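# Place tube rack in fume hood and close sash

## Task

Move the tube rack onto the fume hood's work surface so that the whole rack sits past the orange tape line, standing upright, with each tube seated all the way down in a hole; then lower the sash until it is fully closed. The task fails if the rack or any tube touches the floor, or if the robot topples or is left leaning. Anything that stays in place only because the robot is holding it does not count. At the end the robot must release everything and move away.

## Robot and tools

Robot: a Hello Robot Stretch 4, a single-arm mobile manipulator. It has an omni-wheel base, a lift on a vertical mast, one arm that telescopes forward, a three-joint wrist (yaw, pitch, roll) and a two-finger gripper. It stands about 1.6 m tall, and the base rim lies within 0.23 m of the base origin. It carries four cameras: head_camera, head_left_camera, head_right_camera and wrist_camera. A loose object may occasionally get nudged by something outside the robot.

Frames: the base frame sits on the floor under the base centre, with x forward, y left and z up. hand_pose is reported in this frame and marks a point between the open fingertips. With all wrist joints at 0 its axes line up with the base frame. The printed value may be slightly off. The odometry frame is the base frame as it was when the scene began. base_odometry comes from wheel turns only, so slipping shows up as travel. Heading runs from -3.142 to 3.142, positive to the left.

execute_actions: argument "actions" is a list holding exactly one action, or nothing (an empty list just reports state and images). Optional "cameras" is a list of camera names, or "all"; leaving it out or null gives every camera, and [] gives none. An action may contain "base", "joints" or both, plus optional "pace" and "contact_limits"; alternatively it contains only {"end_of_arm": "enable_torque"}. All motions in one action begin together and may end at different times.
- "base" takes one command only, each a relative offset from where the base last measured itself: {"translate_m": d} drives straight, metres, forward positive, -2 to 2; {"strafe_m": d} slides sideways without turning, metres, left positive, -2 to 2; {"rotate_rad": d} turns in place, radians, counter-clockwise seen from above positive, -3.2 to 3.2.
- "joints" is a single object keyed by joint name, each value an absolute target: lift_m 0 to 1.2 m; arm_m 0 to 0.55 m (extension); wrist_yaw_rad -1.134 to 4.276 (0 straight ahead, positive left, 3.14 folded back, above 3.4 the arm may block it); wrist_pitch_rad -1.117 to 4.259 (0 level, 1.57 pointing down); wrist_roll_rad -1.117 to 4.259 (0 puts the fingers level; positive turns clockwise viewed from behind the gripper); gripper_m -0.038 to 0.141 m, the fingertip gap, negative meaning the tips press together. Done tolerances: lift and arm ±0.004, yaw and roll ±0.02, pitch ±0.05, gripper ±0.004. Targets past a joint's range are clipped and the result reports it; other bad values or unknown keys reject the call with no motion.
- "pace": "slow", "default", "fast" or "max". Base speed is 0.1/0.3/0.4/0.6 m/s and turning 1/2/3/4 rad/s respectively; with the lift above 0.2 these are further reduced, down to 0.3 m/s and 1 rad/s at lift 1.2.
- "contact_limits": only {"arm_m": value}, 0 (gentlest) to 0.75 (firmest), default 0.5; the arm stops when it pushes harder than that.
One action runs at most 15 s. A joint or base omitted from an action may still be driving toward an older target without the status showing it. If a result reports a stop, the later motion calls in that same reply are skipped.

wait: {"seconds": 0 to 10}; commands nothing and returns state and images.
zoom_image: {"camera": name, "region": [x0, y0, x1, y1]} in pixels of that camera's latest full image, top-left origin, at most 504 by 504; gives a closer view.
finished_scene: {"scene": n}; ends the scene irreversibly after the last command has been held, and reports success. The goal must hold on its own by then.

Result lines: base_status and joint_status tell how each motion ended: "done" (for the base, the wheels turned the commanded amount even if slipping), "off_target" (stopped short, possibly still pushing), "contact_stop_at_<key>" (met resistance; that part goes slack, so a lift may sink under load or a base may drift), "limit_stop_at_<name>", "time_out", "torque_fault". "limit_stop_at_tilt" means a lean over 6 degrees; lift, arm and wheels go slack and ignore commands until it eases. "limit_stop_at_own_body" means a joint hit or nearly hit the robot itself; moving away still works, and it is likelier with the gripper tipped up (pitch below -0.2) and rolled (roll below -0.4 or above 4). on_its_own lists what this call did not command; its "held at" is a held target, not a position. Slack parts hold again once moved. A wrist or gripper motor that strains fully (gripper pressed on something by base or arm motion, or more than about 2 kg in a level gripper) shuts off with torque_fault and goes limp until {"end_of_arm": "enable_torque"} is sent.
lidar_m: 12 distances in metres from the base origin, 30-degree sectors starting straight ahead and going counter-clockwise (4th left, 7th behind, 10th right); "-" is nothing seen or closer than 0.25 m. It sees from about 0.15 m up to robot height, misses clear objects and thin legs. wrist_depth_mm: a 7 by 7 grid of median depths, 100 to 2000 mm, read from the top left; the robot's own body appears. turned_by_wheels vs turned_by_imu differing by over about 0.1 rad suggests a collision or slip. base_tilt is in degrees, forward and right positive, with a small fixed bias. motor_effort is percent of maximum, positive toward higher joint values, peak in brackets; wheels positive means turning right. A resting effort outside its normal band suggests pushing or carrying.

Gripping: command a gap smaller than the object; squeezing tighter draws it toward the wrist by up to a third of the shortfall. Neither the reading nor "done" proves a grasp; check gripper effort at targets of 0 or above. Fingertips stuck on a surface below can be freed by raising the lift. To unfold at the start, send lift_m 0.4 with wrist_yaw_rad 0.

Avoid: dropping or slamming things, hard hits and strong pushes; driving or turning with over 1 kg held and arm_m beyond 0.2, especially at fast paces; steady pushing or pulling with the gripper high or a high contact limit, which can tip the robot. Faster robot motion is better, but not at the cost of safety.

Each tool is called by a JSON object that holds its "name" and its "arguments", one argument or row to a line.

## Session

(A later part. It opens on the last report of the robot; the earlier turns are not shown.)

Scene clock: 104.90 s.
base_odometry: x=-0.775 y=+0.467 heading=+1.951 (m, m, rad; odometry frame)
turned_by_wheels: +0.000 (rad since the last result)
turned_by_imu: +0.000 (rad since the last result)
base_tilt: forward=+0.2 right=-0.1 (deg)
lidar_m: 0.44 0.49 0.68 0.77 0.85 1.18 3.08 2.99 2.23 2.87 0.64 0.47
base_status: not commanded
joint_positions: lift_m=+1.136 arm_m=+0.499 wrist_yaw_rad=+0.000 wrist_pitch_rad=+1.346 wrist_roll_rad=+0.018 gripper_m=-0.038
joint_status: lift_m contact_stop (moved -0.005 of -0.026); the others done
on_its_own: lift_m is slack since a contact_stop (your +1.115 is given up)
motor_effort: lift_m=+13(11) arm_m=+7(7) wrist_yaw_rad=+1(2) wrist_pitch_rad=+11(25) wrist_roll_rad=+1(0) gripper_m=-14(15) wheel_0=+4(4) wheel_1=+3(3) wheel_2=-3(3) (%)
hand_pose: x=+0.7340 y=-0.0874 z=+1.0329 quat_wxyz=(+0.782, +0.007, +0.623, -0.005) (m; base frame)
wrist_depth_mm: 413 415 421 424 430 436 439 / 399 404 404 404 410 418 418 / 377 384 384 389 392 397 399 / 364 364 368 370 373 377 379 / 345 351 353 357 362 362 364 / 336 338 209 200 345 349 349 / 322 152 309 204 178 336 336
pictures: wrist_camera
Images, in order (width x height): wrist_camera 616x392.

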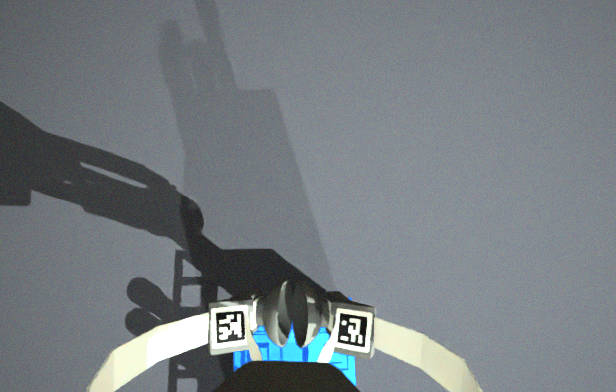

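{"name": "execute_actions", "arguments": {
  "actions": [
    {"joints":{"lift_m":1.2,"gripper_m":0.0}}
  ],
  "cameras": []
}}

{"name": "execute_actions", "arguments": {
  "actions": [
    {"joints":{"arm_m":0.1,"wrist_pitch_rad":0.3,"lift_m":0.95}}
  ],
  "cameras": ["wrist_camera"]
}}

{"name": "zoom_image", "arguments": {
  "camera": "wrist_camera",
  "region": [220,180,370,300]
}}

Scene clock: 106.30 s.
base_odometry: x=-0.775 y=+0.467 heading=+1.951 (m, m, rad; odometry frame)
turned_by_wheels: +0.000 (rad since the last result)
turned_by_imu: +0.000 (rad since the last result)
base_tilt: forward=+0.2 right=-0.3 (deg)
lidar_m: 0.44 0.49 0.70 0.76 0.84 1.18 3.09 2.98 2.24 2.86 0.64 0.48
base_status: not commanded
joint_positions: lift_m=+1.200 arm_m=+0.499 wrist_yaw_rad=+0.000 wrist_pitch_rad=+1.350 wrist_roll_rad=+0.018 gripper_m=+0.000
joint_status: all done
motor_effort: lift_m=+22(21) arm_m=+7(7) wrist_yaw_rad=+1(0) wrist_pitch_rad=-2(7) wrist_roll_rad=+1(1) gripper_m=-5(20) wheel_0=+5(5) wheel_1=+3(3) wheel_2=-3(3) (%)
hand_pose: x=+0.7328 y=-0.0874 z=+1.0964 quat_wxyz=(+0.781, +0.007, +0.625, -0.006) (m; base frame)
wrist_depth_mm: 477 480 488 488 488 496 508 / 459 459 462 466 469 473 477 / 442 442 442 449 455 455 459 / 424 424 424 430 433 436 442 / 402 407 413 413 415 415 421 / 394 394 392 204 399 402 404 / 377 377 183 180 176 389 389
pictures: none
No camera images: the call's "cameras" was empty. Leave "cameras" out to get every camera's image.

Scene clock: 108.60 s.
base_odometry: x=-0.775 y=+0.467 heading=+1.951 (m, m, rad; odometry frame)
turned_by_wheels: +0.000 (rad since the last result)
turned_by_imu: -0.001 (rad since the last result)
base_tilt: forward=+0.2 right=-0.3 (deg)
lidar_m: 0.45 0.50 0.66 0.75 0.84 1.17 3.07 2.97 2.22 2.88 0.65 0.46
base_status: not commanded
joint_positions: lift_m=+0.950 arm_m=+0.101 wrist_yaw_rad=+0.000 wrist_pitch_rad=+0.302 wrist_roll_rad=+0.018 gripper_m=+0.000
joint_status: all done
motor_effort: lift_m=+14(20) arm_m=-7(5) wrist_yaw_rad=+0(1) wrist_pitch_rad=-8(12) wrist_roll_rad=+1(1) gripper_m=-4(8) wheel_0=+5(5) wheel_1=+3(3) wheel_2=-3(3) (%)
hand_pose: x=+0.5476 y=-0.0874 z=+1.0426 quat_wxyz=(+0.989, +0.009, +0.151, -0.001) (m; base frame)
wrist_depth_mm: 842 854 866 878 878 891 878 / 866 878 891 917 891 917 946 / 891 917 917 917 931 946 960 / 878 917 946 931 960 976 991 / 585 597 603 407 640 647 668 / 427 442 424 204 473 473 469 / 349 343 183 180 176 375 373
pictures: wrist_camera
Images, in order (width x height): wrist_camera 616x392.

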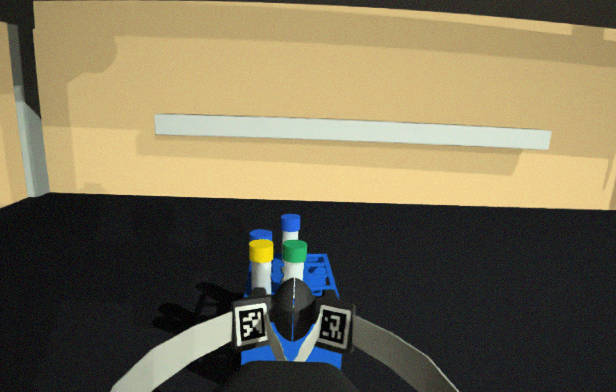

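Region (220, 180, 370, 300) of wrist_camera's 616x392 image, scaled by 3.360; it fills the top 403 rows of this view, and the rest is white.

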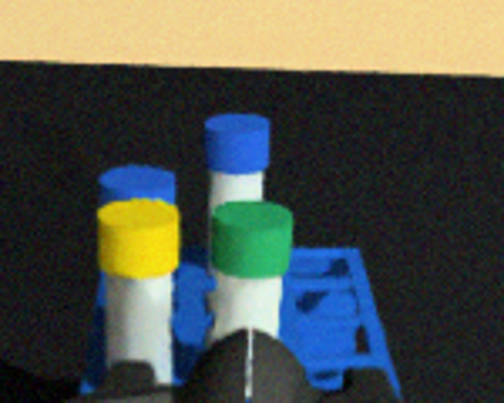

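{"name": "execute_actions", "arguments": {
  "actions": [
    {"base":{"translate_m":-0.2},"joints":{"arm_m":0.0,"wrist_pitch_rad":0,"gripper_m":0.141}}
  ],
  "cameras": []
}}

{"name": "execute_actions", "arguments": {
  "actions": [
    {"joints":{"lift_m":0.76,"arm_m":0.15}}
  ],
  "cameras": ["wrist_camera"]
}}

Scene clock: 111.47 s.
base_odometry: x=-0.701 y=+0.282 heading=+1.951 (m, m, rad; odometry frame)
turned_by_wheels: +0.000 (rad since the last result)
turned_by_imu: +0.000 (rad since the last result)
base_tilt: forward=+0.1 right=-0.4 (deg)
lidar_m: 0.61 0.67 0.81 0.79 0.83 1.20 2.84 2.90 2.15 2.49 0.91 0.69
base_status: done
joint_positions: lift_m=+0.950 arm_m=+0.001 wrist_yaw_rad=+0.000 wrist_pitch_rad=+0.003 wrist_roll_rad=+0.018 gripper_m=+0.141
joint_status: all done
motor_effort: lift_m=+14(14) arm_m=-7(9) wrist_yaw_rad=+1(1) wrist_pitch_rad=-9(13) wrist_roll_rad=+1(1) gripper_m=+3(6) wheel_0=-3(8) wheel_1=-4(10) wheel_2=+2(12) (%)
hand_pose: x=+0.4606 y=-0.0874 z=+1.1278 quat_wxyz=(+1.000, +0.009, +0.001, +0.000) (m; base frame)
wrist_depth_mm: 1229 1229 1281 1308 1281 1336 1229 / 1229 1255 1281 1255 1281 1308 1308 / 1205 1138 1160 1255 1255 1182 1118 / 1229 1229 1281 1255 1308 1308 1308 / 1205 1229 1229 1281 1281 1281 1308 / 1138 209 1060 1098 991 991 1138 / 634 627 647 153 676 691 741
pictures: none
No camera images: the call's "cameras" was empty. Leave "cameras" out to get every camera's image.

Scene clock: 113.33 s.
base_odometry: x=-0.701 y=+0.282 heading=+1.951 (m, m, rad; odometry frame)
turned_by_wheels: +0.000 (rad since the last result)
turned_by_imu: +0.000 (rad since the last result)
base_tilt: forward=+0.2 right=-0.3 (deg)
lidar_m: 0.64 0.68 0.81 0.79 0.84 1.17 2.84 2.92 2.14 2.49 0.92 0.67
base_status: not commanded
joint_positions: lift_m=+0.760 arm_m=+0.149 wrist_yaw_rad=+0.000 wrist_pitch_rad=+0.002 wrist_roll_rad=+0.018 gripper_m=+0.141
joint_status: all done
motor_effort: lift_m=+14(18) arm_m=+7(12) wrist_yaw_rad=+1(1) wrist_pitch_rad=-8(9) wrist_roll_rad=+1(0) gripper_m=+1(1) wheel_0=-3(3) wheel_1=-4(4) wheel_2=+2(2) (%)
hand_pose: x=+0.6081 y=-0.0874 z=+0.9379 quat_wxyz=(+1.000, +0.009, +0.001, +0.000) (m; base frame)
wrist_depth_mm: 820 842 866 854 854 854 1060 / 1042 1078 1078 1118 1078 1008 991 / 1078 1098 1098 1098 1138 1138 1182 / 1060 1098 1118 1042 1138 1138 1138 / 580 627 661 439 798 842 878 / 286 209 294 304 296 297 319 / 324 327 329 153 330 334 336
pictures: wrist_camera
Images, in order (width x height): wrist_camera 616x392.

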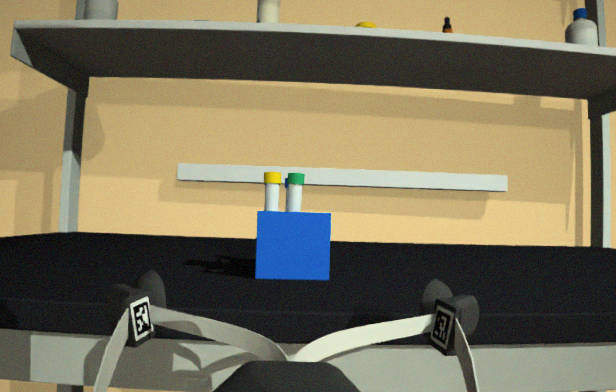

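{"name": "execute_actions", "arguments": {
  "actions": [
    {"joints":{"arm_m":0.42}}
  ],
  "cameras": ["wrist_camera"]
}}

{"name": "execute_actions", "arguments": {
  "actions": [
    {"joints":{"gripper_m":0.04}}
  ],
  "cameras": ["wrist_camera"]
}}

Scene clock: 115.30 s.
base_odometry: x=-0.700 y=+0.282 heading=+1.951 (m, m, rad; odometry frame)
turned_by_wheels: +0.000 (rad since the last result)
turned_by_imu: +0.021 (rad since the last result)
base_tilt: forward=+0.2 right=-0.2 (deg)
lidar_m: 0.65 0.68 0.81 0.78 0.84 1.21 2.84 2.93 2.16 2.66 0.89 0.67
base_status: not commanded
joint_positions: lift_m=+0.760 arm_m=+0.380 wrist_yaw_rad=-0.004 wrist_pitch_rad=+0.002 wrist_roll_rad=+0.018 gripper_m=+0.141
joint_status: arm_m contact_stop (moved +0.231 of +0.271)
on_its_own: arm_m is slack since a contact_stop (your +0.420 is given up)
motor_effort: lift_m=+16(16) arm_m=+0(26) wrist_yaw_rad=+11(48) wrist_pitch_rad=-8(20) wrist_roll_rad=+0(2) gripper_m=+2(1) wheel_0=-2(6) wheel_1=+2(6) wheel_2=-1(12) (%)
hand_pose: x=+0.8391 y=-0.0885 z=+0.9378 quat_wxyz=(+1.000, +0.009, +0.001, -0.002) (m; base frame)
wrist_depth_mm: 750 778 768 750 759 750 741 / 854 878 878 891 891 904 904 / 854 854 866 878 891 904 891 / 866 854 854 237 891 878 891 / 574 627 676 204 206 831 891 / 265 209 291 202 205 278 314 / 177 176 181 153 190 191 206
pictures: wrist_camera
Images, in order (width x height): wrist_camera 616x392.

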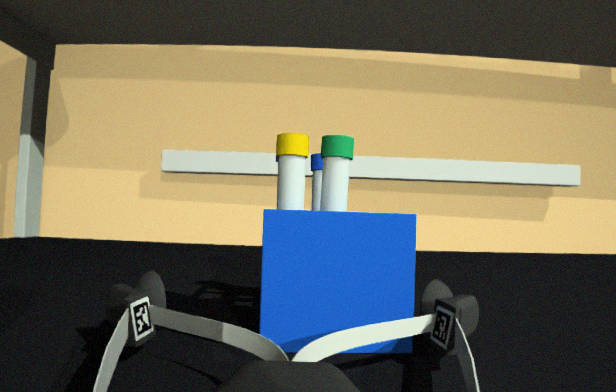

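not run: a stop came earlier in this reply.

{"name": "execute_actions", "arguments": {
  "actions": [
    {"joints":{"gripper_m":0.03,"lift_m":0.77},"pace":"slow"}
  ],
  "cameras": ["wrist_camera"]
}}

{"name": "execute_actions", "arguments": {
  "actions": [
    {"joints":{"lift_m":0.85},"pace":"slow"}
  ],
  "cameras": ["wrist_camera"]
}}

Scene clock: 120.43 s.
base_odometry: x=-0.700 y=+0.282 heading=+1.951 (m, m, rad; odometry frame)
turned_by_wheels: +0.000 (rad since the last result)
turned_by_imu: -0.001 (rad since the last result)
base_tilt: forward=+0.1 right=-0.3 (deg)
lidar_m: 0.67 0.69 0.76 0.79 0.83 1.22 2.81 2.92 2.18 2.67 0.95 0.68
base_status: not commanded
joint_positions: lift_m=+0.770 arm_m=+0.380 wrist_yaw_rad=-0.002 wrist_pitch_rad=+0.003 wrist_roll_rad=+0.018 gripper_m=+0.031
joint_status: all done
on_its_own: arm_m is held at +0.380, not at your +0.420, since a contact_stop
motor_effort: lift_m=+22(22) arm_m=+1(0) wrist_yaw_rad=+7(11) wrist_pitch_rad=-10(11) wrist_roll_rad=+0(0) gripper_m=-26(26) wheel_0=-2(2) wheel_1=+2(2) wheel_2=-1(2) (%)
hand_pose: x=+0.8392 y=-0.0880 z=+0.9470 quat_wxyz=(+1.000, +0.009, +0.001, -0.001) (m; base frame)
wrist_depth_mm: 750 778 750 732 741 723 707 / 854 866 866 878 891 891 904 / 866 854 854 878 891 891 891 / 831 854 854 788 866 878 891 / 640 699 198 195 676 891 878 / 297 303 196 193 193 349 347 / 191 183 189 191 190 198 220
pictures: wrist_camera
Images, in order (width x height): wrist_camera 616x392.

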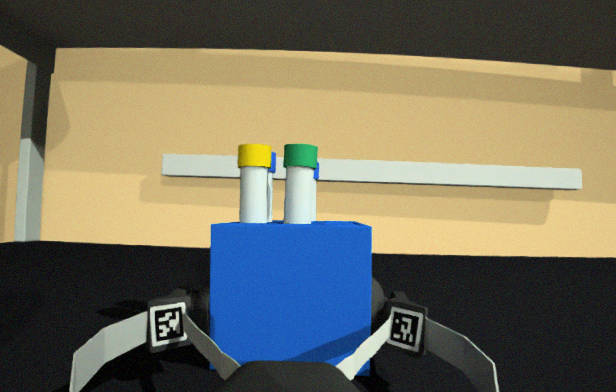

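Scene clock: 121.97 s.
base_odometry: x=-0.700 y=+0.282 heading=+1.951 (m, m, rad; odometry frame)
turned_by_wheels: +0.000 (rad since the last result)
turned_by_imu: +0.000 (rad since the last result)
base_tilt: forward=+0.1 right=-0.3 (deg)
lidar_m: 0.67 0.68 0.79 0.78 0.84 1.20 2.85 2.89 2.18 2.67 0.91 0.65
base_status: not commanded
joint_positions: lift_m=+0.850 arm_m=+0.380 wrist_yaw_rad=+0.000 wrist_pitch_rad=+0.003 wrist_roll_rad=+0.018 gripper_m=+0.031
joint_status: all done
on_its_own: arm_m is held at +0.380, not at your +0.420, since a contact_stop
motor_effort: lift_m=+23(22) arm_m=+0(0) wrist_yaw_rad=+3(7) wrist_pitch_rad=-12(11) wrist_roll_rad=+0(0) gripper_m=-26(27) wheel_0=-2(2) wheel_1=+2(2) wheel_2=-1(1) (%)
hand_pose: x=+0.8393 y=-0.0876 z=+1.0269 quat_wxyz=(+1.000, +0.009, +0.002, +0.000) (m; base frame)
wrist_depth_mm: 591 597 580 574 597 574 597 / 798 866 866 854 809 788 750 / 854 866 878 878 878 891 891 / 842 866 798 798 891 891 891 / 842 866 200 198 854 878 891 / 580 591 196 194 201 683 676 / 370 357 194 192 357 384 424
pictures: wrist_camera
Images, in order (width x height): wrist_camera 616x392.

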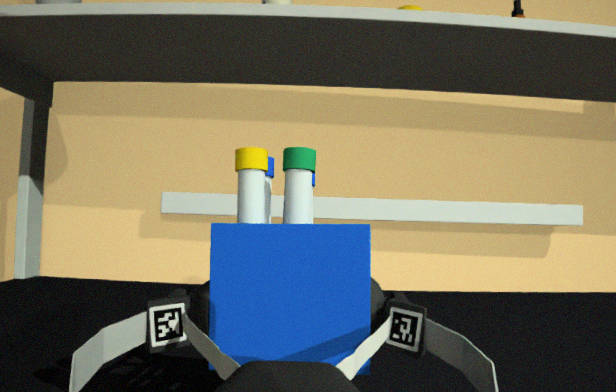

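{"name": "execute_actions", "arguments": {
  "actions": [
    {"base":{"translate_m":-0.6},"joints":{"arm_m":0.0,"gripper_m":0.01,"lift_m":0.9},"pace":"slow"}
  ],
  "cameras": []
}}

{"name": "execute_actions", "arguments": {
  "actions": [
    {"base":{"rotate_rad":-1.57},"pace":"slow"}
  ],
  "cameras": []
}}

{"name": "execute_actions", "arguments": {
  "actions": [
    {"base":{"translate_m":1.1}}
  ],
  "cameras": ["head_camera","wrist_camera"]
}}

Scene clock: 129.60 s.
base_odometry: x=-0.478 y=-0.275 heading=+1.950 (m, m, rad; odometry frame)
turned_by_wheels: +0.000 (rad since the last result)
turned_by_imu: +0.000 (rad since the last result)
base_tilt: forward=+0.1 right=-0.4 (deg)
lidar_m: 0.42 1.14 0.85 0.79 0.86 1.20 2.23 2.30 2.12 2.05 2.89 0.55
base_status: done
joint_positions: lift_m=+0.900 arm_m=+0.001 wrist_yaw_rad=+0.000 wrist_pitch_rad=+0.003 wrist_roll_rad=+0.018 gripper_m=+0.011
joint_status: all done
motor_effort: lift_m=+23(25) arm_m=-7(6) wrist_yaw_rad=+0(3) wrist_pitch_rad=-11(11) wrist_roll_rad=+0(0) gripper_m=-33(34) wheel_0=-5(9) wheel_1=-5(9) wheel_2=+5(8) (%)
hand_pose: x=+0.4607 y=-0.0874 z=+1.0769 quat_wxyz=(+1.000, +0.009, +0.002, +0.000) (m; base frame)
wrist_depth_mm: 1430 1921 1921 1863 1863 1921 1983 / 1464 1808 1863 1921 1983 1921 1921 / 1397 1921 1921 1983 1921 1983 1921 / 1464 1863 1921 1808 1921 1921 1921 / 1464 1863 195 191 1708 1921 1921 / 1430 1060 191 189 187 1098 1098 / 1336 1078 189 186 186 162 1863
pictures: none
No camera images: the call's "cameras" was empty. Leave "cameras" out to get every camera's image.

Scene clock: 132.47 s.
base_odometry: x=-0.478 y=-0.275 heading=+0.382 (m, m, rad; odometry frame)
turned_by_wheels: -1.569 (rad since the last result)
turned_by_imu: -1.584 (rad since the last result)
base_tilt: forward=+0.2 right=-0.4 (deg)
lidar_m: 0.45 2.90 1.31 1.24 1.14 0.82 0.82 0.86 1.15 2.19 2.30 0.56
base_status: done
joint_positions: lift_m=+0.900 arm_m=+0.001 wrist_yaw_rad=+0.000 wrist_pitch_rad=+0.003 wrist_roll_rad=+0.018 gripper_m=+0.011
joint_status: not commanded
motor_effort: lift_m=+23(23) arm_m=-7(7) wrist_yaw_rad=+1(1) wrist_pitch_rad=-12(12) wrist_roll_rad=+0(0) gripper_m=-33(34) wheel_0=+5(6) wheel_1=+4(11) wheel_2=+5(10) (%)
hand_pose: x=+0.4607 y=-0.0874 z=+1.0769 quat_wxyz=(+1.000, +0.009, +0.002, +0.000) (m; base frame)
wrist_depth_mm: - - - 1921 1983 - 1921 / - - - 1921 1921 1983 1983 / - - - - - - - / - - - - - - - / - - 194 191 1921 1921 1921 / - - 191 189 188 1863 1921 / - - 189 187 186 162 1921
pictures: none
No camera images: the call's "cameras" was empty. Leave "cameras" out to get every camera's image.

Scene clock: 137.63 s.
base_odometry: x=+0.542 y=+0.135 heading=+0.382 (m, m, rad; odometry frame)
turned_by_wheels: +0.000 (rad since the last result)
turned_by_imu: -0.005 (rad since the last result)
base_tilt: forward=+0.1 right=-0.3 (deg)
lidar_m: 0.43 1.89 2.13 1.27 1.33 1.86 1.92 2.02 2.35 2.20 1.40 0.51
base_status: done
joint_positions: lift_m=+0.900 arm_m=+0.001 wrist_yaw_rad=+0.000 wrist_pitch_rad=+0.003 wrist_roll_rad=+0.018 gripper_m=+0.011
joint_status: not commanded
motor_effort: lift_m=+22(23) arm_m=-7(7) wrist_yaw_rad=+1(0) wrist_pitch_rad=-11(11) wrist_roll_rad=+0(0) gripper_m=-34(34) wheel_0=+2(13) wheel_1=+4(9) wheel_2=-2(12) (%)
hand_pose: x=+0.4607 y=-0.0874 z=+1.0769 quat_wxyz=(+1.000, +0.009, +0.002, +0.000) (m; base frame)
wrist_depth_mm: 1618 1576 1661 759 1464 1464 1499 / 1618 1618 1661 759 1464 1537 1499 / 1576 1618 1618 759 1430 1499 1499 / 1576 1618 1618 259 1430 1464 1499 / 1537 1576 195 191 1430 1397 1464 / 1537 1576 191 189 187 759 778 / 1537 1576 189 186 185 162 768
pictures: head_camera, wrist_camera
Images, in order (width x height): head_camera 420x560, wrist_camera 616x392.

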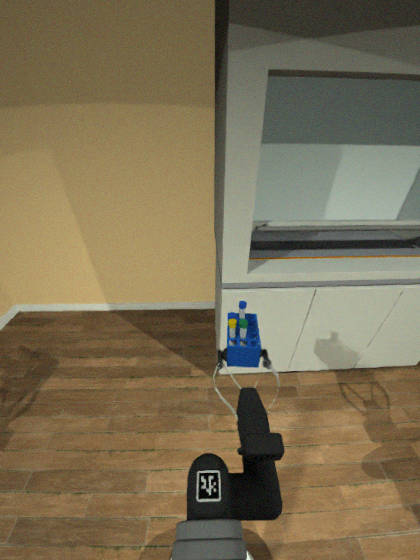

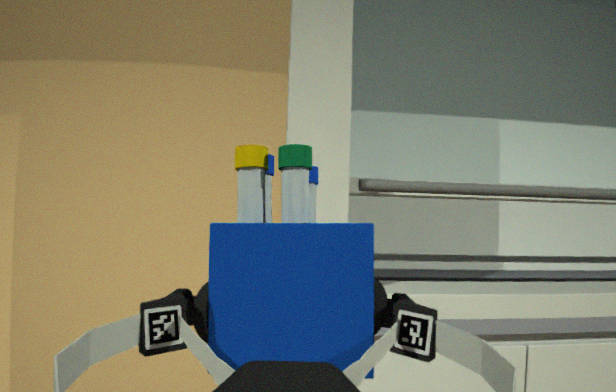

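{"name": "execute_actions", "arguments": {
  "actions": [
    {"base":{"strafe_m":-0.55},"joints":{"lift_m":0.845}}
  ],
  "cameras": []
}}

{"name": "execute_actions", "arguments": {
  "actions": [
    {"base":{"translate_m":0.33},"pace":"slow"}
  ],
  "cameras": ["head_camera","wrist_camera"]
}}

Scene clock: 141.20 s.
base_odometry: x=+0.747 y=-0.376 heading=+0.382 (m, m, rad; odometry frame)
turned_by_wheels: +0.000 (rad since the last result)
turned_by_imu: +0.001 (rad since the last result)
base_tilt: forward=+0.1 right=-0.3 (deg)
lidar_m: 0.44 0.97 2.57 1.80 1.89 2.04 1.93 1.96 1.72 1.63 1.41 0.53
base_status: done
joint_positions: lift_m=+0.845 arm_m=+0.001 wrist_yaw_rad=+0.000 wrist_pitch_rad=+0.003 wrist_roll_rad=+0.018 gripper_m=+0.011
joint_status: all done
motor_effort: lift_m=+15(18) arm_m=-7(7) wrist_yaw_rad=+1(1) wrist_pitch_rad=-11(12) wrist_roll_rad=+0(0) gripper_m=-33(33) wheel_0=+2(11) wheel_1=-2(10) wheel_2=+0(0) (%)
hand_pose: x=+0.4607 y=-0.0874 z=+1.0225 quat_wxyz=(+1.000, +0.009, +0.002, +0.000) (m; base frame)
wrist_depth_mm: 750 1008 1430 1499 1464 1464 1160 / 732 1008 1397 1464 1464 1430 1182 / 741 878 1397 1430 1430 1464 1182 / 741 1025 1397 1430 1430 1430 1118 / 732 854 195 191 809 1464 1042 / 723 732 191 189 188 778 768 / 715 723 189 186 186 162 768
pictures: none
No camera images: the call's "cameras" was empty. Leave "cameras" out to get every camera's image.

Scene clock: 145.80 s.
base_odometry: x=+1.053 y=-0.253 heading=+0.382 (m, m, rad; odometry frame)
turned_by_wheels: +0.000 (rad since the last result)
turned_by_imu: -0.002 (rad since the last result)
base_tilt: forward=+0.1 right=-0.3 (deg)
lidar_m: 0.43 0.65 2.08 1.89 1.87 2.35 2.25 2.32 1.71 1.78 0.87 0.64
base_status: done
joint_positions: lift_m=+0.845 arm_m=+0.001 wrist_yaw_rad=+0.000 wrist_pitch_rad=+0.003 wrist_roll_rad=+0.018 gripper_m=+0.011
joint_status: not commanded
motor_effort: lift_m=+15(15) arm_m=-7(7) wrist_yaw_rad=+0(3) wrist_pitch_rad=-12(12) wrist_roll_rad=+0(0) gripper_m=-34(33) wheel_0=+4(8) wheel_1=+6(10) wheel_2=-4(7) (%)
hand_pose: x=+0.4607 y=-0.0874 z=+1.0225 quat_wxyz=(+1.000, +0.009, +0.002, +0.000) (m; base frame)
wrist_depth_mm: 668 976 1098 1098 1098 1138 1138 / 647 946 1098 1098 1118 1118 1138 / 603 891 512 469 517 535 535 / 676 1042 1078 257 1098 1098 1118 / 654 991 195 191 1098 1118 1098 / 402 404 191 189 187 433 433 / 397 407 189 187 186 162 430
pictures: head_camera, wrist_camera
Images, in order (width x height): head_camera 420x560, wrist_camera 616x392.

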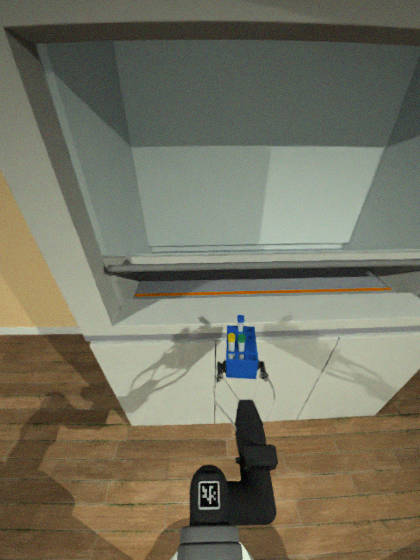

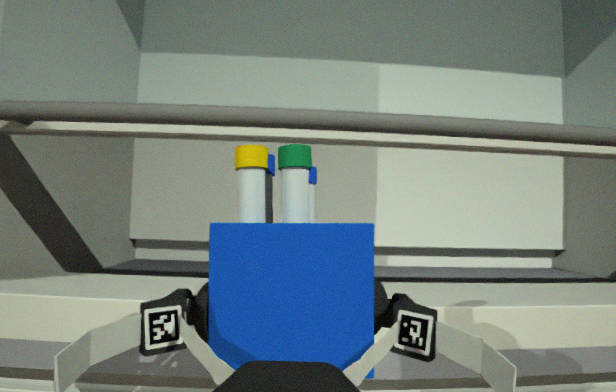

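{"name": "execute_actions", "arguments": {
  "actions": [
    {"joints":{"lift_m":0.875}}
  ],
  "cameras": []
}}

{"name": "execute_actions", "arguments": {
  "actions": [
    {"joints":{"arm_m":0.3},"pace":"slow"}
  ],
  "cameras": ["head_camera","wrist_camera"]
}}

Scene clock: 146.97 s.
base_odometry: x=+1.053 y=-0.253 heading=+0.382 (m, m, rad; odometry frame)
turned_by_wheels: +0.000 (rad since the last result)
turned_by_imu: +0.000 (rad since the last result)
base_tilt: forward=+0.2 right=-0.3 (deg)
lidar_m: 0.44 0.62 2.09 1.91 1.89 2.34 2.25 2.33 1.69 1.78 0.92 0.57
base_status: not commanded
joint_positions: lift_m=+0.875 arm_m=+0.001 wrist_yaw_rad=+0.000 wrist_pitch_rad=+0.003 wrist_roll_rad=+0.018 gripper_m=+0.011
joint_status: all done
motor_effort: lift_m=+22(18) arm_m=-7(7) wrist_yaw_rad=+1(1) wrist_pitch_rad=-11(12) wrist_roll_rad=+0(0) gripper_m=-33(34) wheel_0=+4(4) wheel_1=+6(6) wheel_2=-5(4) (%)
hand_pose: x=+0.4607 y=-0.0874 z=+1.0519 quat_wxyz=(+1.000, +0.009, +0.002, +0.000) (m; base frame)
wrist_depth_mm: 668 1008 1098 1078 1098 1138 1138 / 676 1025 1078 1078 1098 1098 1118 / 492 500 504 473 521 1078 1042 / 676 1042 1060 258 1098 1098 1098 / 676 1008 195 191 1098 1078 1118 / 462 433 191 189 187 539 544 / 397 402 189 186 186 162 424
pictures: none
No camera images: the call's "cameras" was empty. Leave "cameras" out to get every camera's image.

Scene clock: 151.23 s.
base_odometry: x=+1.053 y=-0.253 heading=+0.382 (m, m, rad; odometry frame)
turned_by_wheels: +0.000 (rad since the last result)
turned_by_imu: -0.001 (rad since the last result)
base_tilt: forward=+0.3 right=-0.3 (deg)
lidar_m: 0.60 0.67 2.07 1.87 1.85 2.34 2.23 2.35 1.74 1.80 0.91 0.65
base_status: not commanded
joint_positions: lift_m=+0.875 arm_m=+0.299 wrist_yaw_rad=+0.000 wrist_pitch_rad=+0.003 wrist_roll_rad=+0.018 gripper_m=+0.011
joint_status: all done
motor_effort: lift_m=+23(23) arm_m=+7(6) wrist_yaw_rad=+2(0) wrist_pitch_rad=-11(11) wrist_roll_rad=+0(1) gripper_m=-33(32) wheel_0=+4(4) wheel_1=+6(6) wheel_2=-4(5) (%)
hand_pose: x=+0.7581 y=-0.0874 z=+1.0519 quat_wxyz=(+1.000, +0.009, +0.002, +0.000) (m; base frame)
wrist_depth_mm: 163 165 164 164 166 167 171 / 208 210 213 216 218 220 222 / 668 768 778 778 798 798 809 / 668 759 759 258 788 778 809 / 683 759 195 191 788 788 798 / 615 591 191 189 187 741 741 / 375 384 189 186 185 162 469
pictures: head_camera, wrist_camera
Images, in order (width x height): head_camera 420x560, wrist_camera 616x392.

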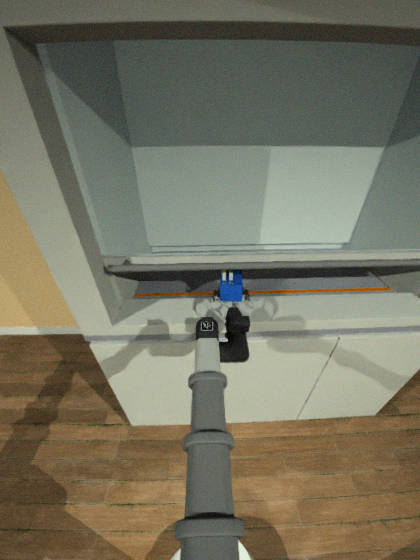

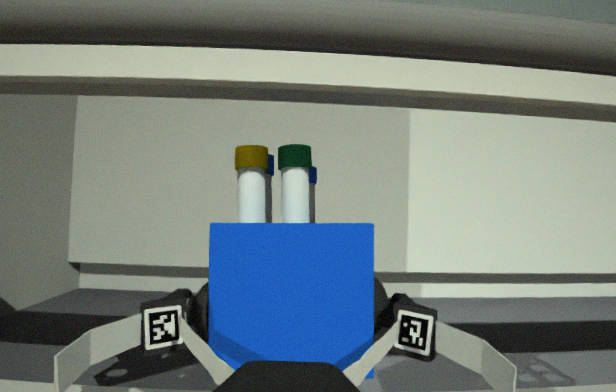

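{"name": "execute_actions", "arguments": {
  "actions": [
    {"joints":{"arm_m":0.44},"pace":"slow"}
  ],
  "cameras": []
}}

{"name": "execute_actions", "arguments": {
  "actions": [
    {"joints":{"lift_m":0.845},"pace":"slow"}
  ],
  "cameras": ["head_camera","wrist_camera"]
}}

Scene clock: 154.30 s.
base_odometry: x=+1.053 y=-0.253 heading=+0.382 (m, m, rad; odometry frame)
turned_by_wheels: +0.000 (rad since the last result)
turned_by_imu: -0.001 (rad since the last result)
base_tilt: forward=+0.1 right=-0.3 (deg)
lidar_m: 0.60 0.63 2.11 1.91 1.88 2.35 2.25 2.33 1.71 1.78 0.91 0.62
base_status: not commanded
joint_positions: lift_m=+0.875 arm_m=+0.439 wrist_yaw_rad=+0.000 wrist_pitch_rad=+0.003 wrist_roll_rad=+0.018 gripper_m=+0.011
joint_status: all done
motor_effort: lift_m=+23(22) arm_m=+8(8) wrist_yaw_rad=+0(1) wrist_pitch_rad=-11(12) wrist_roll_rad=+0(0) gripper_m=-33(34) wheel_0=+4(4) wheel_1=+6(6) wheel_2=-5(4) (%)
hand_pose: x=+0.8981 y=-0.0874 z=+1.0519 quat_wxyz=(+1.000, +0.009, +0.002, +0.000) (m; base frame)
wrist_depth_mm: 621 627 634 640 654 661 668 / 621 627 640 640 647 654 668 / 609 615 627 640 647 654 661 / 615 621 627 259 647 661 654 / 603 621 195 191 634 647 647 / 609 580 191 189 187 654 661 / 377 384 189 186 186 162 469
pictures: none
No camera images: the call's "cameras" was empty. Leave "cameras" out to get every camera's image.

Scene clock: 155.37 s.
base_odometry: x=+1.053 y=-0.253 heading=+0.382 (m, m, rad; odometry frame)
turned_by_wheels: +0.000 (rad since the last result)
turned_by_imu: +0.000 (rad since the last result)
base_tilt: forward=+0.2 right=-0.3 (deg)
lidar_m: 0.61 0.64 2.05 1.89 1.90 2.36 2.26 2.34 1.73 1.80 0.93 0.62
base_status: not commanded
joint_positions: lift_m=+0.846 arm_m=+0.439 wrist_yaw_rad=+0.000 wrist_pitch_rad=+0.001 wrist_roll_rad=+0.018 gripper_m=+0.011
joint_status: all done
motor_effort: lift_m=+12(25) arm_m=+7(7) wrist_yaw_rad=+1(0) wrist_pitch_rad=-4(11) wrist_roll_rad=+0(0) gripper_m=-32(33) wheel_0=+4(4) wheel_1=+5(6) wheel_2=-5(4) (%)
hand_pose: x=+0.8981 y=-0.0874 z=+1.0234 quat_wxyz=(+1.000, +0.009, +0.001, +0.000) (m; base frame)
wrist_depth_mm: 621 634 640 647 654 668 676 / 615 634 640 647 647 661 668 / 615 627 627 640 647 654 668 / 609 615 621 256 640 647 661 / 609 609 195 191 640 647 647 / 539 504 191 189 187 640 640 / 324 329 189 186 186 162 399
pictures: head_camera, wrist_camera
Images, in order (width x height): head_camera 420x560, wrist_camera 616x392.

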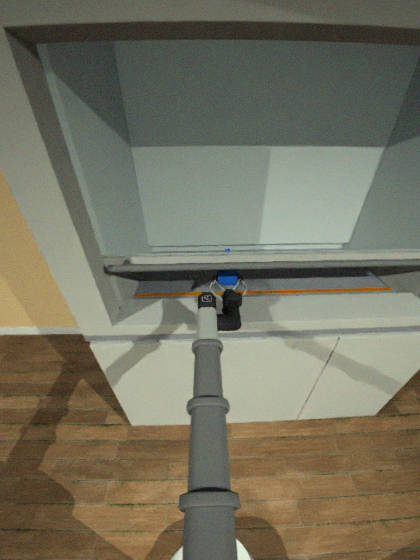

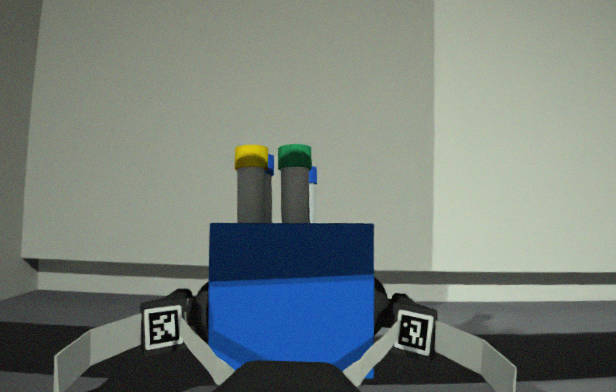

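{"name": "execute_actions", "arguments": {
  "actions": [
    {"joints":{"gripper_m":0.141},"pace":"slow"}
  ],
  "cameras": []
}}

{"name": "execute_actions", "arguments": {
  "actions": [
    {"joints":{"arm_m":0.1,"lift_m":0.855}}
  ],
  "cameras": ["head_camera","wrist_camera"]
}}

Scene clock: 161.00 s.
base_odometry: x=+1.053 y=-0.253 heading=+0.382 (m, m, rad; odometry frame)
turned_by_wheels: +0.000 (rad since the last result)
turned_by_imu: -0.001 (rad since the last result)
base_tilt: forward=+0.2 right=-0.4 (deg)
lidar_m: 0.60 0.62 2.08 1.90 1.86 2.37 2.24 2.35 1.70 1.76 0.89 0.64
base_status: not commanded
joint_positions: lift_m=+0.846 arm_m=+0.439 wrist_yaw_rad=+0.000 wrist_pitch_rad=+0.000 wrist_roll_rad=+0.017 gripper_m=+0.141
joint_status: all done
motor_effort: lift_m=+12(12) arm_m=+7(7) wrist_yaw_rad=+3(1) wrist_pitch_rad=-2(5) wrist_roll_rad=+1(1) gripper_m=+1(33) wheel_0=+4(4) wheel_1=+6(6) wheel_2=-4(4) (%)
hand_pose: x=+0.8981 y=-0.0875 z=+1.0236 quat_wxyz=(+1.000, +0.009, +0.000, +0.000) (m; base frame)
wrist_depth_mm: 627 627 640 640 654 668 668 / 627 634 634 647 647 668 661 / 615 621 627 640 647 647 661 / 615 615 634 627 640 647 654 / 615 621 621 627 640 647 647 / 539 208 580 256 289 569 654 / 359 355 209 153 286 387 402
pictures: none
No camera images: the call's "cameras" was empty. Leave "cameras" out to get every camera's image.

Scene clock: 163.13 s.
base_odometry: x=+1.053 y=-0.253 heading=+0.382 (m, m, rad; odometry frame)
turned_by_wheels: +0.000 (rad since the last result)
turned_by_imu: -0.001 (rad since the last result)
base_tilt: forward=+0.1 right=-0.2 (deg)
lidar_m: 0.61 0.66 2.07 1.89 1.89 2.35 2.26 2.34 1.71 1.78 0.91 0.63
base_status: not commanded
joint_positions: lift_m=+0.855 arm_m=+0.101 wrist_yaw_rad=+0.000 wrist_pitch_rad=+0.002 wrist_roll_rad=+0.017 gripper_m=+0.141
joint_status: all done
motor_effort: lift_m=+22(23) arm_m=-7(6) wrist_yaw_rad=+2(2) wrist_pitch_rad=-8(9) wrist_roll_rad=+1(1) gripper_m=+0(0) wheel_0=+4(3) wheel_1=+6(6) wheel_2=-4(5) (%)
hand_pose: x=+0.5607 y=-0.0874 z=+1.0322 quat_wxyz=(+1.000, +0.009, +0.001, +0.000) (m; base frame)
wrist_depth_mm: 676 991 991 991 1008 1025 1025 / 357 878 976 991 991 1008 1025 / 634 891 976 991 445 427 430 / 668 960 960 976 976 1008 1042 / 691 946 960 976 991 1008 1025 / 389 209 430 439 404 410 466 / 303 304 307 153 317 322 324
pictures: head_camera, wrist_camera
Images, in order (width x height): head_camera 420x560, wrist_camera 616x392.

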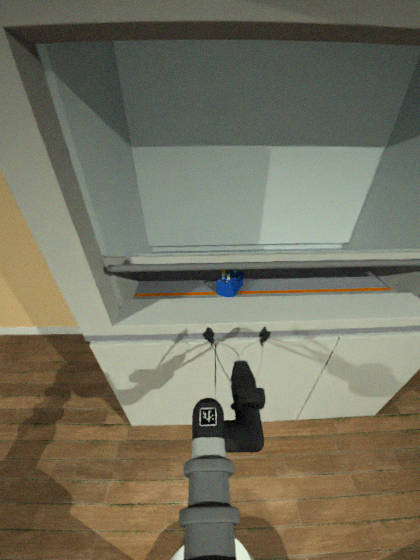

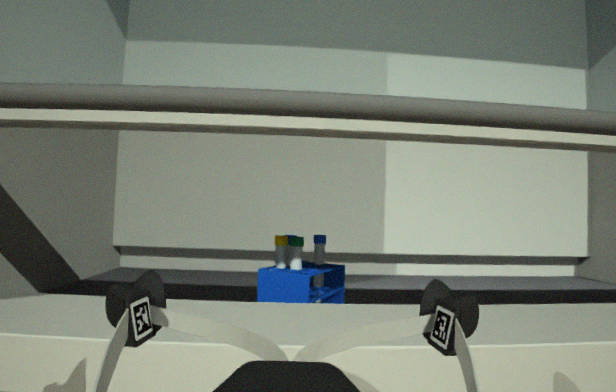

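{"name": "execute_actions", "arguments": {
  "actions": [
    {"base":{"strafe_m":-0.025},"joints":{"lift_m":0.93,"wrist_pitch_rad":0.4,"gripper_m":0.03,"arm_m":0.2}}
  ],
  "cameras": ["wrist_camera","head_camera"]
}}

Scene clock: 165.80 s.
base_odometry: x=+1.063 y=-0.276 heading=+0.382 (m, m, rad; odometry frame)
turned_by_wheels: +0.000 (rad since the last result)
turned_by_imu: -0.001 (rad since the last result)
base_tilt: forward=+0.1 right=-0.2 (deg)
lidar_m: 0.62 0.65 2.09 1.92 1.91 2.36 2.26 2.34 1.67 1.77 0.93 0.63
base_status: done
joint_positions: lift_m=+0.930 arm_m=+0.199 wrist_yaw_rad=+0.000 wrist_pitch_rad=+0.402 wrist_roll_rad=+0.017 gripper_m=+0.030
joint_status: all done
motor_effort: lift_m=+22(23) arm_m=+7(8) wrist_yaw_rad=+0(2) wrist_pitch_rad=-6(7) wrist_roll_rad=+1(0) gripper_m=-4(4) wheel_0=+0(7) wheel_1=-1(10) wheel_2=+0(3) (%)
hand_pose: x=+0.6352 y=-0.0874 z=+0.9951 quat_wxyz=(+0.980, +0.009, +0.199, -0.002) (m; base frame)
wrist_depth_mm: 715 778 788 788 798 798 798 / 732 820 820 831 842 842 842 / 699 842 854 854 904 878 891 / 549 564 539 517 609 621 640 / 303 312 317 324 330 334 340 / 246 248 207 252 255 259 263 / 254 250 256 191 260 267 271
pictures: head_camera, wrist_camera
Images, in order (width x height): head_camera 420x560, wrist_camera 616x392.

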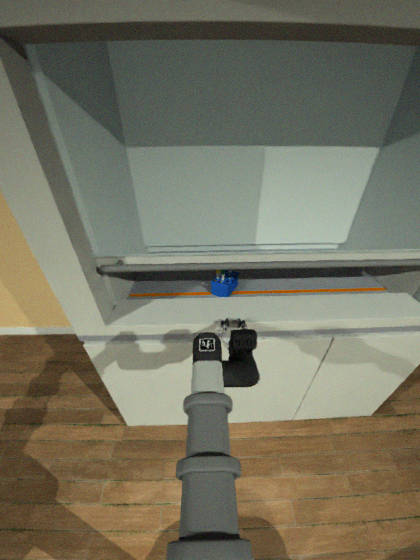

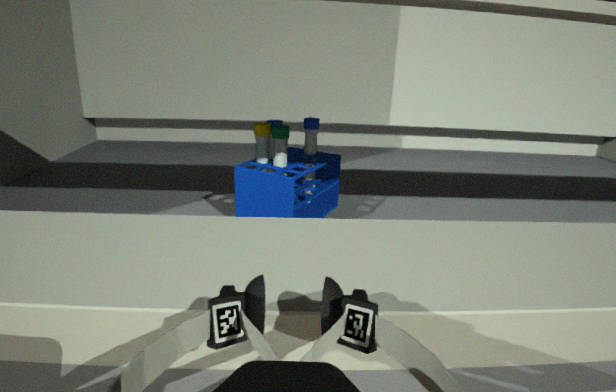

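{"name": "execute_actions", "arguments": {
  "actions": [
    {"joints":{"lift_m":0.965}}
  ],
  "cameras": []
}}

{"name": "execute_actions", "arguments": {
  "actions": [
    {"joints":{"arm_m":0.36},"pace":"slow"}
  ],
  "cameras": ["wrist_camera","head_camera"]
}}

Scene clock: 167.27 s.
base_odometry: x=+1.063 y=-0.276 heading=+0.382 (m, m, rad; odometry frame)
turned_by_wheels: +0.000 (rad since the last result)
turned_by_imu: +0.000 (rad since the last result)
base_tilt: forward=+0.3 right=-0.2 (deg)
lidar_m: 0.62 0.66 2.07 1.83 1.93 2.37 2.26 2.33 1.66 1.78 0.91 0.65
base_status: not commanded
joint_positions: lift_m=+0.965 arm_m=+0.199 wrist_yaw_rad=+0.000 wrist_pitch_rad=+0.402 wrist_roll_rad=+0.017 gripper_m=+0.030
joint_status: all done
motor_effort: lift_m=+22(23) arm_m=+7(7) wrist_yaw_rad=+1(2) wrist_pitch_rad=-7(6) wrist_roll_rad=+1(0) gripper_m=-6(5) wheel_0=+0(0) wheel_1=-1(1) wheel_2=+0(0) (%)
hand_pose: x=+0.6352 y=-0.0874 z=+1.0301 quat_wxyz=(+0.980, +0.009, +0.199, -0.002) (m; base frame)
wrist_depth_mm: 244 247 226 227 227 229 229 / 715 809 820 831 831 831 831 / 707 854 866 878 866 904 891 / 634 654 634 539 715 732 759 / 370 382 392 394 402 410 415 / 291 297 208 294 312 315 317 / 256 254 257 191 264 272 277
pictures: none
No camera images: the call's "cameras" was empty. Leave "cameras" out to get every camera's image.

Scene clock: 170.13 s.
base_odometry: x=+1.063 y=-0.276 heading=+0.382 (m, m, rad; odometry frame)
turned_by_wheels: +0.000 (rad since the last result)
turned_by_imu: -0.001 (rad since the last result)
base_tilt: forward=+0.2 right=-0.3 (deg)
lidar_m: 0.60 0.64 2.09 1.88 1.92 2.36 2.26 2.33 1.68 1.81 0.90 0.64
base_status: not commanded
joint_positions: lift_m=+0.965 arm_m=+0.359 wrist_yaw_rad=+0.000 wrist_pitch_rad=+0.402 wrist_roll_rad=+0.017 gripper_m=+0.030
joint_status: all done
motor_effort: lift_m=+23(23) arm_m=+7(7) wrist_yaw_rad=+0(1) wrist_pitch_rad=-6(6) wrist_roll_rad=+1(1) gripper_m=-4(5) wheel_0=+0(0) wheel_1=-1(1) wheel_2=+0(0) (%)
hand_pose: x=+0.7951 y=-0.0874 z=+1.0301 quat_wxyz=(+0.980, +0.009, +0.200, -0.002) (m; base frame)
wrist_depth_mm: 373 373 123 124 125 126 - / 654 661 661 676 668 683 691 / 676 699 707 715 715 715 723 / 640 654 676 654 732 732 750 / 466 477 439 392 504 512 521 / 366 373 207 303 392 394 397 / 273 231 238 192 235 293 332
pictures: head_camera, wrist_camera
Images, in order (width x height): head_camera 420x560, wrist_camera 616x392.

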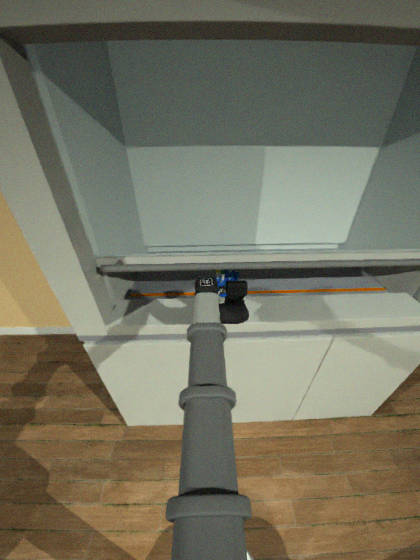

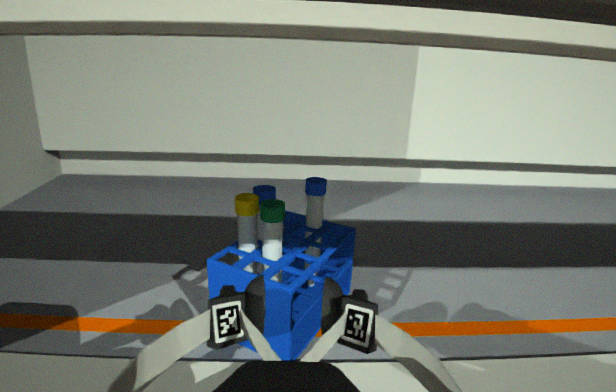

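{"name": "execute_actions", "arguments": {
  "actions": [
    {"joints":{"arm_m":0.32,"wrist_pitch_rad":0.2}}
  ],
  "cameras": []
}}

{"name": "execute_actions", "arguments": {
  "actions": [
    {"joints":{"lift_m":0.895},"pace":"slow"}
  ],
  "cameras": []
}}

{"name": "execute_actions", "arguments": {
  "actions": [
    {"joints":{"arm_m":0.42},"pace":"slow"}
  ],
  "cameras": ["wrist_camera","head_camera"]
}}

Scene clock: 171.40 s.
base_odometry: x=+1.063 y=-0.276 heading=+0.382 (m, m, rad; odometry frame)
turned_by_wheels: +0.000 (rad since the last result)
turned_by_imu: +0.000 (rad since the last result)
base_tilt: forward=+0.2 right=-0.3 (deg)
lidar_m: 0.61 0.63 2.09 1.91 1.90 2.31 2.26 2.34 1.69 1.79 0.89 0.62
base_status: not commanded
joint_positions: lift_m=+0.965 arm_m=+0.321 wrist_yaw_rad=+0.000 wrist_pitch_rad=+0.203 wrist_roll_rad=+0.017 gripper_m=+0.030
joint_status: all done
motor_effort: lift_m=+22(22) arm_m=-7(7) wrist_yaw_rad=+1(1) wrist_pitch_rad=-9(12) wrist_roll_rad=+1(1) gripper_m=-4(5) wheel_0=+0(0) wheel_1=-1(1) wheel_2=+0(0) (%)
hand_pose: x=+0.7747 y=-0.0874 z=+1.0848 quat_wxyz=(+0.995, +0.009, +0.101, -0.001) (m; base frame)
wrist_depth_mm: 683 691 691 699 707 715 723 / 121 122 124 125 128 132 741 / 172 174 135 133 132 132 132 / 715 732 750 750 759 768 778 / 699 741 768 778 788 809 831 / 535 549 208 375 580 597 585 / 410 387 334 192 394 452 449
pictures: none
No camera images: the call's "cameras" was empty. Leave "cameras" out to get every camera's image.

Scene clock: 172.87 s.
base_odometry: x=+1.063 y=-0.276 heading=+0.382 (m, m, rad; odometry frame)
turned_by_wheels: +0.000 (rad since the last result)
turned_by_imu: +0.000 (rad since the last result)
base_tilt: forward=+0.2 right=-0.3 (deg)
lidar_m: 0.62 0.65 2.08 1.91 1.92 2.36 2.25 2.33 1.67 1.75 0.92 0.64
base_status: not commanded
joint_positions: lift_m=+0.895 arm_m=+0.321 wrist_yaw_rad=+0.000 wrist_pitch_rad=+0.203 wrist_roll_rad=+0.017 gripper_m=+0.030
joint_status: all done
motor_effort: lift_m=+14(22) arm_m=-7(7) wrist_yaw_rad=+1(0) wrist_pitch_rad=-8(9) wrist_roll_rad=+1(1) gripper_m=-5(5) wheel_0=+0(0) wheel_1=-1(1) wheel_2=+0(0) (%)
hand_pose: x=+0.7747 y=-0.0874 z=+1.0155 quat_wxyz=(+0.995, +0.009, +0.101, -0.001) (m; base frame)
wrist_depth_mm: 683 691 707 715 707 715 715 / 683 699 707 715 723 732 732 / 699 715 732 741 750 759 759 / 707 778 741 759 768 759 778 / 559 585 504 410 640 654 661 / 392 399 207 315 424 433 433 / 220 207 214 192 210 239 240
pictures: none
No camera images: the call's "cameras" was empty. Leave "cameras" out to get every camera's image.

Scene clock: 175.13 s.
base_odometry: x=+1.063 y=-0.276 heading=+0.382 (m, m, rad; odometry frame)
turned_by_wheels: +0.000 (rad since the last result)
turned_by_imu: -0.001 (rad since the last result)
base_tilt: forward=+0.3 right=-0.3 (deg)
lidar_m: 0.59 0.62 2.09 1.91 1.90 2.36 2.24 2.33 1.70 1.75 0.93 0.65
base_status: not commanded
joint_positions: lift_m=+0.895 arm_m=+0.419 wrist_yaw_rad=+0.000 wrist_pitch_rad=+0.203 wrist_roll_rad=+0.017 gripper_m=+0.030
joint_status: all done
motor_effort: lift_m=+14(14) arm_m=+7(6) wrist_yaw_rad=+2(0) wrist_pitch_rad=-8(9) wrist_roll_rad=+1(0) gripper_m=-4(5) wheel_0=+0(0) wheel_1=-1(1) wheel_2=+0(0) (%)
hand_pose: x=+0.8722 y=-0.0874 z=+1.0155 quat_wxyz=(+0.995, +0.009, +0.101, -0.001) (m; base frame)
wrist_depth_mm: 597 591 597 609 615 609 627 / 597 609 615 621 634 634 640 / 615 627 627 640 647 654 661 / 634 640 647 647 654 668 661 / 564 574 508 336 640 654 668 / 389 397 207 264 402 427 433 / 300 282 253 192 286 327 325
pictures: head_camera, wrist_camera
Images, in order (width x height): head_camera 420x560, wrist_camera 616x392.

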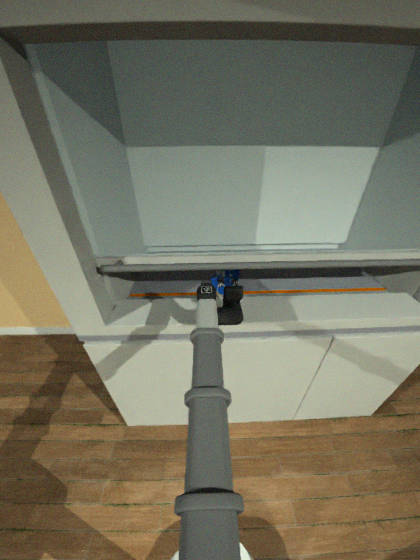

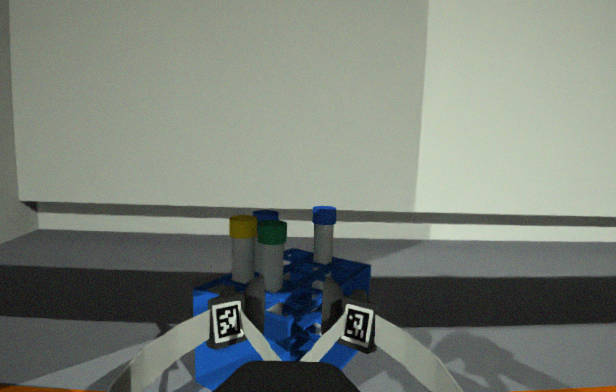

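{"name": "execute_actions", "arguments": {
  "actions": [
    {"joints":{"arm_m":0.345},"pace":"slow"}
  ],
  "cameras": []
}}

{"name": "execute_actions", "arguments": {
  "actions": [
    {"joints":{"wrist_pitch_rad":0.36}}
  ],
  "cameras": ["wrist_camera"]
}}

Scene clock: 177.40 s.
base_odometry: x=+1.063 y=-0.276 heading=+0.382 (m, m, rad; odometry frame)
turned_by_wheels: +0.000 (rad since the last result)
turned_by_imu: -0.001 (rad since the last result)
base_tilt: forward=+0.1 right=-0.4 (deg)
lidar_m: 0.60 0.63 2.07 1.91 1.92 2.36 2.26 2.31 1.66 1.77 0.93 0.65
base_status: not commanded
joint_positions: lift_m=+0.895 arm_m=+0.346 wrist_yaw_rad=+0.000 wrist_pitch_rad=+0.203 wrist_roll_rad=+0.017 gripper_m=+0.030
joint_status: all done
motor_effort: lift_m=+14(14) arm_m=-7(6) wrist_yaw_rad=+1(1) wrist_pitch_rad=-9(9) wrist_roll_rad=+1(1) gripper_m=-5(4) wheel_0=+0(0) wheel_1=-1(1) wheel_2=+0(0) (%)
hand_pose: x=+0.7998 y=-0.0874 z=+1.0155 quat_wxyz=(+0.995, +0.009, +0.101, -0.001) (m; base frame)
wrist_depth_mm: 661 661 676 676 676 699 707 / 668 683 683 699 707 699 715 / 683 691 699 707 723 732 741 / 707 715 723 732 741 741 741 / 559 580 504 407 640 654 668 / 384 397 207 315 430 430 430 / 220 208 215 192 211 285 334
pictures: none
No camera images: the call's "cameras" was empty. Leave "cameras" out to get every camera's image.

Scene clock: 178.00 s.
base_odometry: x=+1.063 y=-0.276 heading=+0.382 (m, m, rad; odometry frame)
turned_by_wheels: +0.000 (rad since the last result)
turned_by_imu: +0.000 (rad since the last result)
base_tilt: forward=+0.2 right=-0.2 (deg)
lidar_m: 0.60 0.65 2.09 1.90 1.92 2.36 2.27 2.33 1.69 1.76 0.93 0.65
base_status: not commanded
joint_positions: lift_m=+0.895 arm_m=+0.346 wrist_yaw_rad=+0.002 wrist_pitch_rad=+0.332 wrist_roll_rad=+0.017 gripper_m=+0.030
joint_status: all done
on_its_own: wrist_pitch_rad is at rest, and its effort (+79) is outside its rest range (-23 to +23)
motor_effort: lift_m=+14(14) arm_m=-7(7) wrist_yaw_rad=-6(7) wrist_pitch_rad=+79(79) wrist_roll_rad=+1(1) gripper_m=-7(5) wheel_0=+0(0) wheel_1=-1(1) wheel_2=+0(0) (%)
hand_pose: x=+0.7901 y=-0.0868 z=+0.9796 quat_wxyz=(+0.986, +0.008, +0.165, +0.000) (m; base frame)
wrist_depth_mm: 640 654 647 654 661 676 683 / 661 668 683 683 691 699 699 / 683 699 699 715 707 732 732 / 627 654 621 404 732 768 788 / 424 436 349 368 469 480 492 / 317 325 208 236 342 351 353 / 188 182 187 193 182 204 204
pictures: wrist_camera
Images, in order (width x height): wrist_camera 616x392.

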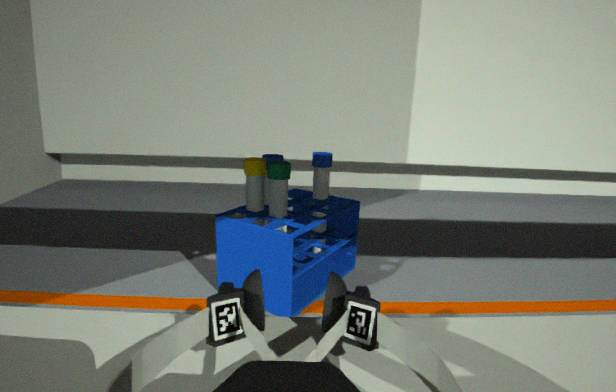

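{"name": "execute_actions", "arguments": {
  "actions": [
    {"joints":{"wrist_pitch_rad":0.28}}
  ],
  "cameras": []
}}

{"name": "execute_actions", "arguments": {
  "actions": [
    {"joints":{"arm_m":0.43,"wrist_pitch_rad":0.33},"pace":"slow"}
  ],
  "cameras": ["wrist_camera"]
}}

Scene clock: 178.73 s.
base_odometry: x=+1.063 y=-0.276 heading=+0.382 (m, m, rad; odometry frame)
turned_by_wheels: +0.000 (rad since the last result)
turned_by_imu: +0.000 (rad since the last result)
base_tilt: forward=+0.2 right=-0.1 (deg)
lidar_m: 0.61 0.65 2.10 1.91 1.93 2.36 2.25 2.35 1.67 1.79 0.91 0.66
base_status: not commanded
joint_positions: lift_m=+0.895 arm_m=+0.346 wrist_yaw_rad=+0.001 wrist_pitch_rad=+0.279 wrist_roll_rad=+0.017 gripper_m=+0.030
joint_status: all done
motor_effort: lift_m=+14(14) arm_m=-7(7) wrist_yaw_rad=-3(6) wrist_pitch_rad=+1(72) wrist_roll_rad=+1(1) gripper_m=-4(6) wheel_0=+0(0) wheel_1=-1(1) wheel_2=+0(0) (%)
hand_pose: x=+0.7946 y=-0.0872 z=+0.9942 quat_wxyz=(+0.990, +0.009, +0.139, -0.001) (m; base frame)
wrist_depth_mm: 640 654 661 668 668 676 683 / 661 668 683 676 683 699 707 / 683 699 707 715 715 732 732 / 654 732 683 404 732 759 778 / 452 466 347 382 500 508 517 / 329 336 207 317 355 362 366 / 191 182 188 191 186 208 208
pictures: none
No camera images: the call's "cameras" was empty. Leave "cameras" out to get every camera's image.

Scene clock: 180.87 s.
base_odometry: x=+1.063 y=-0.276 heading=+0.382 (m, m, rad; odometry frame)
turned_by_wheels: +0.000 (rad since the last result)
turned_by_imu: +0.012 (rad since the last result)
base_tilt: forward=+0.3 right=-0.3 (deg)
lidar_m: 0.61 0.64 2.11 1.88 1.91 2.36 2.24 2.32 1.70 1.82 0.88 0.63
base_status: not commanded
joint_positions: lift_m=+0.895 arm_m=+0.429 wrist_yaw_rad=+0.000 wrist_pitch_rad=+0.332 wrist_roll_rad=+0.017 gripper_m=+0.030
joint_status: all done
motor_effort: lift_m=+15(15) arm_m=+7(13) wrist_yaw_rad=+1(33) wrist_pitch_rad=-8(50) wrist_roll_rad=+1(1) gripper_m=-5(4) wheel_0=-1(1) wheel_1=-1(5) wheel_2=-3(10) (%)
hand_pose: x=+0.8724 y=-0.0874 z=+0.9795 quat_wxyz=(+0.986, +0.009, +0.165, -0.001) (m; base frame)
wrist_depth_mm: 564 569 580 585 580 585 597 / 591 591 597 603 615 603 615 / 615 621 621 621 627 634 634 / 574 585 603 298 647 661 691 / 387 399 271 268 382 436 439 / 296 301 208 237 319 320 322 / 240 229 236 191 232 258 264
pictures: wrist_camera
Images, in order (width x height): wrist_camera 616x392.

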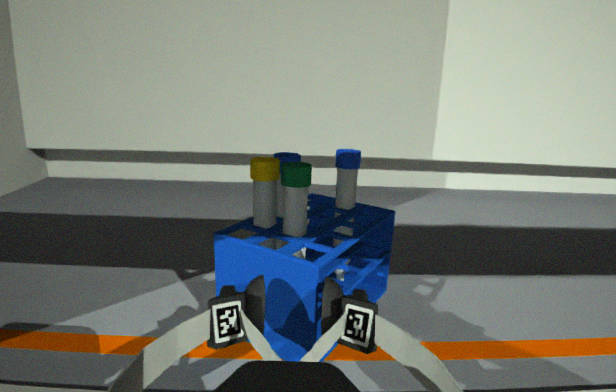

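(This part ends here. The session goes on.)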